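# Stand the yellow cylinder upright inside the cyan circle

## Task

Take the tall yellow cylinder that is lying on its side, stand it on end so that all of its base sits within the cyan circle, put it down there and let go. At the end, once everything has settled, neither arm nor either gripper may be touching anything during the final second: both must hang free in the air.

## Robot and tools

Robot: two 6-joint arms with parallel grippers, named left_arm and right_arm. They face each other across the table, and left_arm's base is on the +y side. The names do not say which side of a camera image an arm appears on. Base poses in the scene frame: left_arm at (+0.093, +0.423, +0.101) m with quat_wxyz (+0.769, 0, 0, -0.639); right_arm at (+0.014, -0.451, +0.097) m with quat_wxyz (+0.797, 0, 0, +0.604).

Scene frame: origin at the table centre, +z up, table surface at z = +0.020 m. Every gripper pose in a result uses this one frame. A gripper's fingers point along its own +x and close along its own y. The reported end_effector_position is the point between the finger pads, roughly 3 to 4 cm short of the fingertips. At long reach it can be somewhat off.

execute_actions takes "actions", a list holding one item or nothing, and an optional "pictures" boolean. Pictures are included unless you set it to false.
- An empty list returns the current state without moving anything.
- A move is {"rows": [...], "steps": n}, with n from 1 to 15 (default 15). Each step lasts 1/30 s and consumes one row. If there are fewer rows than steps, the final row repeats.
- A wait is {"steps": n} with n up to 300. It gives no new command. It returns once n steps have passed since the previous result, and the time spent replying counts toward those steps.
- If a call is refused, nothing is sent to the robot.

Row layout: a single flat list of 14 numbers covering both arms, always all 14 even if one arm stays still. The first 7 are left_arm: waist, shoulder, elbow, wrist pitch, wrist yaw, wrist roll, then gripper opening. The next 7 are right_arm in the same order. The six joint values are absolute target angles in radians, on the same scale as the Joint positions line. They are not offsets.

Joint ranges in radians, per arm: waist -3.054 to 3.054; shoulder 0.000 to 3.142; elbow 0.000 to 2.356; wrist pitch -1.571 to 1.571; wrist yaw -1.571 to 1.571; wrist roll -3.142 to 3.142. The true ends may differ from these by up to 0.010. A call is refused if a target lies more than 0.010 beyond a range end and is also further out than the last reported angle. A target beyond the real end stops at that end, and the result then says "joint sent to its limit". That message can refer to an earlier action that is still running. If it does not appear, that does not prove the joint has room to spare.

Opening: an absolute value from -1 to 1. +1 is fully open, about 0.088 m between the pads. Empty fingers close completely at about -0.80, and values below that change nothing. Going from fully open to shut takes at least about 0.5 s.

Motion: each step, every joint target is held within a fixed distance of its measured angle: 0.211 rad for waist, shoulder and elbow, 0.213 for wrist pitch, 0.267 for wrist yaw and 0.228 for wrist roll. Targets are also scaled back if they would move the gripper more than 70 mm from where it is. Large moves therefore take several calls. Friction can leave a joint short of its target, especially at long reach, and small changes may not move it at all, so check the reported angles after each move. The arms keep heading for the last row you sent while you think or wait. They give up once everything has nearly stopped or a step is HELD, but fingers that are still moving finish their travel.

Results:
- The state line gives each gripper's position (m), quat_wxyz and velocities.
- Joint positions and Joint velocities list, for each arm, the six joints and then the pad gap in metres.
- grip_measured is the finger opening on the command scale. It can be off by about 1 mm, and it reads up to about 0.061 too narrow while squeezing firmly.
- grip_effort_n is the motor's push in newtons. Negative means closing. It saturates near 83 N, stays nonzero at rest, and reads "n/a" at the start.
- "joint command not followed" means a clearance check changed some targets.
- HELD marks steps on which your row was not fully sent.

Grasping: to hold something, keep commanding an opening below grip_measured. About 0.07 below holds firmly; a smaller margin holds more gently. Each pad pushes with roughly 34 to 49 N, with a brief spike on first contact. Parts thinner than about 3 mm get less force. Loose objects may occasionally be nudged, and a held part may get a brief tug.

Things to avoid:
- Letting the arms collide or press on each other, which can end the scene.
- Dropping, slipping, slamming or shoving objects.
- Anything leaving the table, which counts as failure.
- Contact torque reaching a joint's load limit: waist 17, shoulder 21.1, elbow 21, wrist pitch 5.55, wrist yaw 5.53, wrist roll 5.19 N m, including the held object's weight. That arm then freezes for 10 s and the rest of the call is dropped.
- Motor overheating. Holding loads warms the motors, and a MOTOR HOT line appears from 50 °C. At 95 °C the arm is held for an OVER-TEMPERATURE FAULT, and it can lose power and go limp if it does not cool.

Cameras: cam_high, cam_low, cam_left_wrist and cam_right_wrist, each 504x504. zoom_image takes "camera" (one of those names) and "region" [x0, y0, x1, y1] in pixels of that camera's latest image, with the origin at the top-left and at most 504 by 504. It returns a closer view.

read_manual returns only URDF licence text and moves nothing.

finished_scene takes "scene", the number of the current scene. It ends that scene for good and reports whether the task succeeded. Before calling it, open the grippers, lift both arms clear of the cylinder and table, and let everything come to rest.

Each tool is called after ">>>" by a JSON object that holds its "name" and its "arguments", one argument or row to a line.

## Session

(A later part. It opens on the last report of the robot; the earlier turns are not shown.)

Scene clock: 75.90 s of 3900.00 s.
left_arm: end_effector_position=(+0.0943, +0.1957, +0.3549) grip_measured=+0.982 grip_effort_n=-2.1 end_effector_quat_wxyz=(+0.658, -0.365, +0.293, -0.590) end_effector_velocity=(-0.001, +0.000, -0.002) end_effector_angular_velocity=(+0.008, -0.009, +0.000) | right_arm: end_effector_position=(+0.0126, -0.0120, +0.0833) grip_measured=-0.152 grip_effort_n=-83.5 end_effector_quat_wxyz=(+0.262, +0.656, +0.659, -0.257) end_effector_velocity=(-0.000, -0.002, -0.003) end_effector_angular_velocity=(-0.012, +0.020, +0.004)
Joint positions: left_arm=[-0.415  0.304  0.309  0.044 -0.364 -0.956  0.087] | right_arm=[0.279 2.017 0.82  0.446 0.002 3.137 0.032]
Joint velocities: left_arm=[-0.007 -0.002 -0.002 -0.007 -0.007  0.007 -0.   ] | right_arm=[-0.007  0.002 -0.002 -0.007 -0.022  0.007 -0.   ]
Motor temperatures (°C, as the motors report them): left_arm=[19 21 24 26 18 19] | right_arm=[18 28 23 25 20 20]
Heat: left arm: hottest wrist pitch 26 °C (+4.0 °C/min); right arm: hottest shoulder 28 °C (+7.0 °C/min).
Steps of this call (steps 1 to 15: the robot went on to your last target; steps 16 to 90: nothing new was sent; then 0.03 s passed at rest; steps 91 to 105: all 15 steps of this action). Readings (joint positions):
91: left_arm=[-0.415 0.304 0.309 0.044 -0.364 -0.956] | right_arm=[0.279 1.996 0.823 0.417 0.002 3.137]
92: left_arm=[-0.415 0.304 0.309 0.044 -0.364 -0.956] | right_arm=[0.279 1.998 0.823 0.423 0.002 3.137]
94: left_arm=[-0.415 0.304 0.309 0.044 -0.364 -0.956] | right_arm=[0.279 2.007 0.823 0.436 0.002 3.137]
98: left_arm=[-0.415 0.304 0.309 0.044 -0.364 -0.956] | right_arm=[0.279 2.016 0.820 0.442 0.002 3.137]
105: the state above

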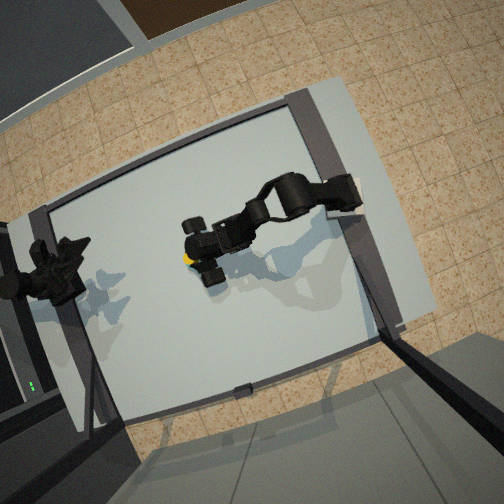

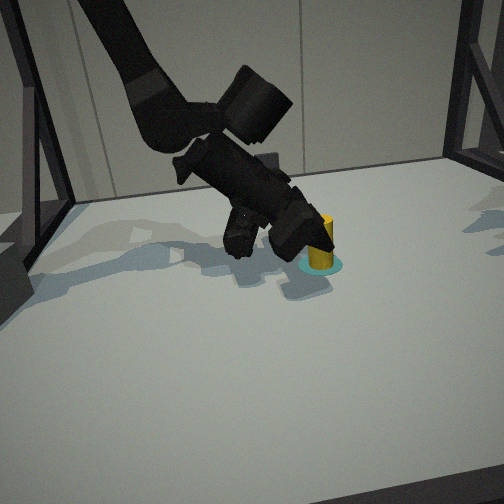

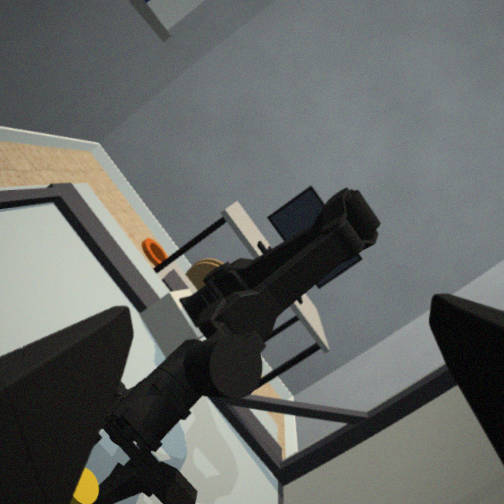

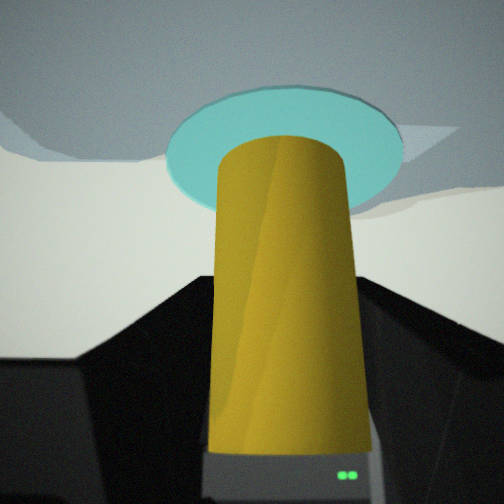

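About 1–2 mm left; lower slightly, then open.

>>> {"name": "execute_actions", "arguments": {
  "actions": [
    {"rows":[[-0.414,0.3,0.3,0.044,-0.364,-0.956,1,0.278,2.033,0.81,0.448,0,3.14,-0.25],[-0.414,0.3,0.3,0.044,-0.364,-0.956,1,0.278,2.033,0.81,0.448,0,3.14,-0.25],[-0.414,0.3,0.3,0.044,-0.364,-0.956,1,0.278,2.033,0.81,0.448,0,3.14,-0.25],[-0.414,0.3,0.3,0.044,-0.364,-0.956,1,0.278,2.033,0.81,0.448,0,3.14,-0.25],[-0.414,0.3,0.3,0.044,-0.364,-0.956,1,0.278,2.033,0.81,0.448,0,3.14,-0.25],[-0.414,0.3,0.3,0.044,-0.364,-0.956,1,0.278,2.033,0.81,0.448,0,3.14,-0.25],[-0.414,0.3,0.3,0.044,-0.364,-0.956,1,0.278,2.033,0.81,0.448,0,3.14,0.5]]}
  ],
  "pictures": false
}}

>>> {"name": "execute_actions", "arguments": {
  "actions": [
    {"rows":[[-0.414,0.3,0.3,0.044,-0.364,-0.956,1,0.278,1.97,0.81,0.4,0,3.14,0.5],[-0.414,0.3,0.3,0.044,-0.364,-0.956,1,0.278,1.93,0.81,0.36,0,3.14,0.5],[-0.414,0.3,0.3,0.044,-0.364,-0.956,1,0.278,1.89,0.81,0.32,0,3.14,0.5],[-0.414,0.3,0.3,0.044,-0.364,-0.956,1,0.278,1.85,0.81,0.28,0,3.14,0.5],[-0.414,0.3,0.3,0.044,-0.364,-0.956,1,0.278,1.81,0.81,0.24,0,3.14,0.5],[-0.414,0.3,0.3,0.044,-0.364,-0.956,1,0.278,1.77,0.81,0.2,0,3.14,0.5],[-0.414,0.3,0.3,0.044,-0.364,-0.956,1,0.278,1.72,0.81,0.15,0,3.14,0.5]]}
  ]
}}

Scene clock: 84.80 s of 3900.00 s.
left_arm: end_effector_position=(+0.0943, +0.1957, +0.3549) grip_measured=+0.982 grip_effort_n=-2.1 end_effector_quat_wxyz=(+0.658, -0.365, +0.293, -0.590) end_effector_velocity=(+0.001, +0.000, -0.002) end_effector_angular_velocity=(+0.004, +0.020, +0.004) | right_arm: end_effector_position=(+0.0126, -0.0124, +0.0819) grip_measured=+0.474 grip_effort_n=15.6 end_effector_quat_wxyz=(+0.263, +0.656, +0.659, -0.258) end_effector_velocity=(-0.002, -0.002, -0.001) end_effector_angular_velocity=(-0.007, -0.012, +0.039)
Joint positions: left_arm=[-0.415  0.304  0.309  0.044 -0.364 -0.956  0.087] | right_arm=[0.279 2.02  0.819 0.447 0.002 3.137 0.062]
Joint velocities: left_arm=[-0.002 -0.002 -0.002 -0.007 -0.007 -0.022  0.   ] | right_arm=[-0.002 -0.002 -0.002 -0.007 -0.022 -0.037  0.016]
Motor temperatures (°C, as the motors report them): left_arm=[19 21 24 27 18 19] | right_arm=[18 28 23 25 20 20]
Heat: left arm: hottest wrist pitch 27 °C (+4.0 °C/min); right arm: hottest shoulder 28 °C (+6.0 °C/min).
Steps of this call (steps 1 to 15: the robot went on to your last target; steps 16 to 90: nothing new was sent; then 5.40 s passed at rest; steps 91 to 105: all 15 steps of this action). Readings (joint positions):
91: left_arm=[-0.415 0.304 0.309 0.044 -0.364 -0.956] | right_arm=[0.279 2.017 0.820 0.446 0.002 3.137]
92: left_arm=[-0.415 0.304 0.309 0.044 -0.364 -0.956] | right_arm=[0.279 2.018 0.820 0.446 0.002 3.137]
94: left_arm=[-0.415 0.304 0.309 0.044 -0.364 -0.956] | right_arm=[0.279 2.020 0.819 0.447 0.002 3.137]
98: left_arm=[-0.415 0.304 0.309 0.044 -0.364 -0.956] | right_arm=[0.279 2.020 0.819 0.447 0.002 3.137]
105: the state above

Scene clock: 85.30 s of 3900.00 s.
left_arm: end_effector_position=(+0.0943, +0.1957, +0.3549) grip_measured=+0.982 grip_effort_n=-2.1 end_effector_quat_wxyz=(+0.658, -0.365, +0.293, -0.590) end_effector_velocity=(-0.000, +0.001, +0.003) end_effector_angular_velocity=(-0.013, +0.010, -0.000) | right_arm: end_effector_position=(+0.0127, -0.0335, +0.1558) grip_measured=+0.497 grip_effort_n=16.0 end_effector_quat_wxyz=(+0.263, +0.656, +0.659, -0.258) end_effector_velocity=(-0.000, -0.017, -0.019) end_effector_angular_velocity=(-0.090, -0.001, +0.008)
Joint positions: left_arm=[-0.415  0.304  0.309  0.044 -0.364 -0.956  0.087] | right_arm=[0.279 1.722 0.815 0.153 0.002 3.137 0.063]
Joint velocities: left_arm=[-0.007 -0.002  0.002  0.007 -0.007 -0.007 -0.   ] | right_arm=[-0.002  0.002 -0.022 -0.066 -0.007 -0.007  0.   ]
Motor temperatures (°C, as the motors report them): left_arm=[19 21 24 27 18 19] | right_arm=[18 28 23 25 20 20]
Heat: left arm: hottest wrist pitch 27 °C (+4.0 °C/min); right arm: hottest shoulder 28 °C (+6.1 °C/min).
Steps of this call (steps 1 to 15: all 15 steps of this action). Readings (joint positions):
1: left_arm=[-0.415 0.304 0.309 0.044 -0.364 -0.956] | right_arm=[0.279 2.014 0.819 0.438 0.002 3.137]
2: left_arm=[-0.415 0.304 0.309 0.044 -0.364 -0.956] | right_arm=[0.279 1.999 0.819 0.412 0.002 3.137]
4: left_arm=[-0.415 0.304 0.309 0.044 -0.364 -0.956] | right_arm=[0.279 1.946 0.814 0.347 0.002 3.137]
8: left_arm=[-0.415 0.304 0.309 0.044 -0.364 -0.956] | right_arm=[0.279 1.790 0.813 0.212 0.002 3.137]
15: the state above

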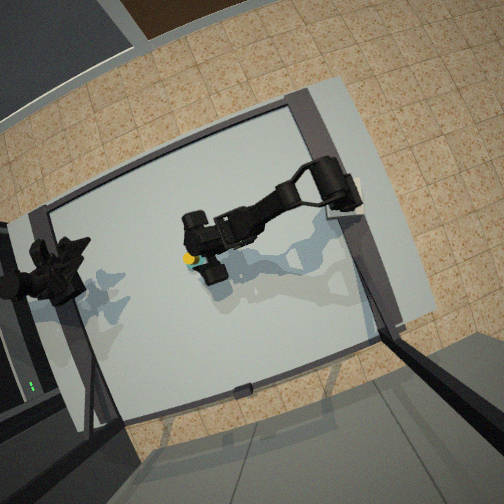

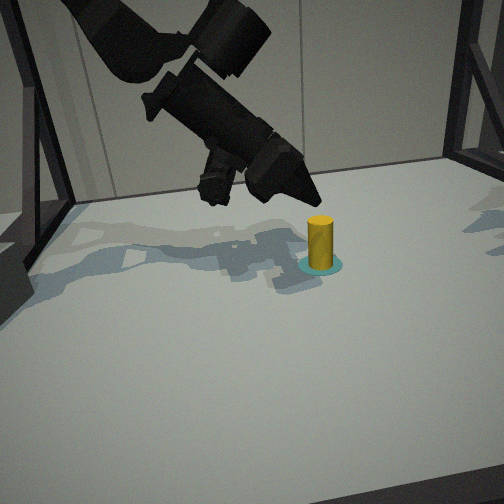

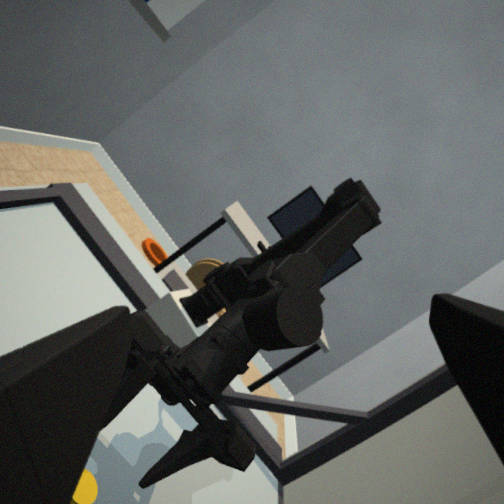

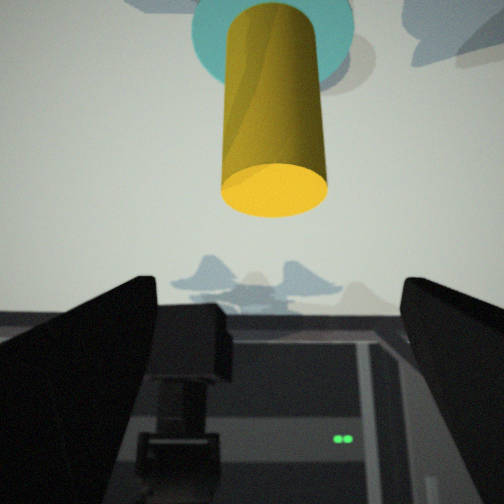

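>>> {"name": "finished_scene", "arguments": {
  "scene": 1
}}

The scene is finished: the task was done.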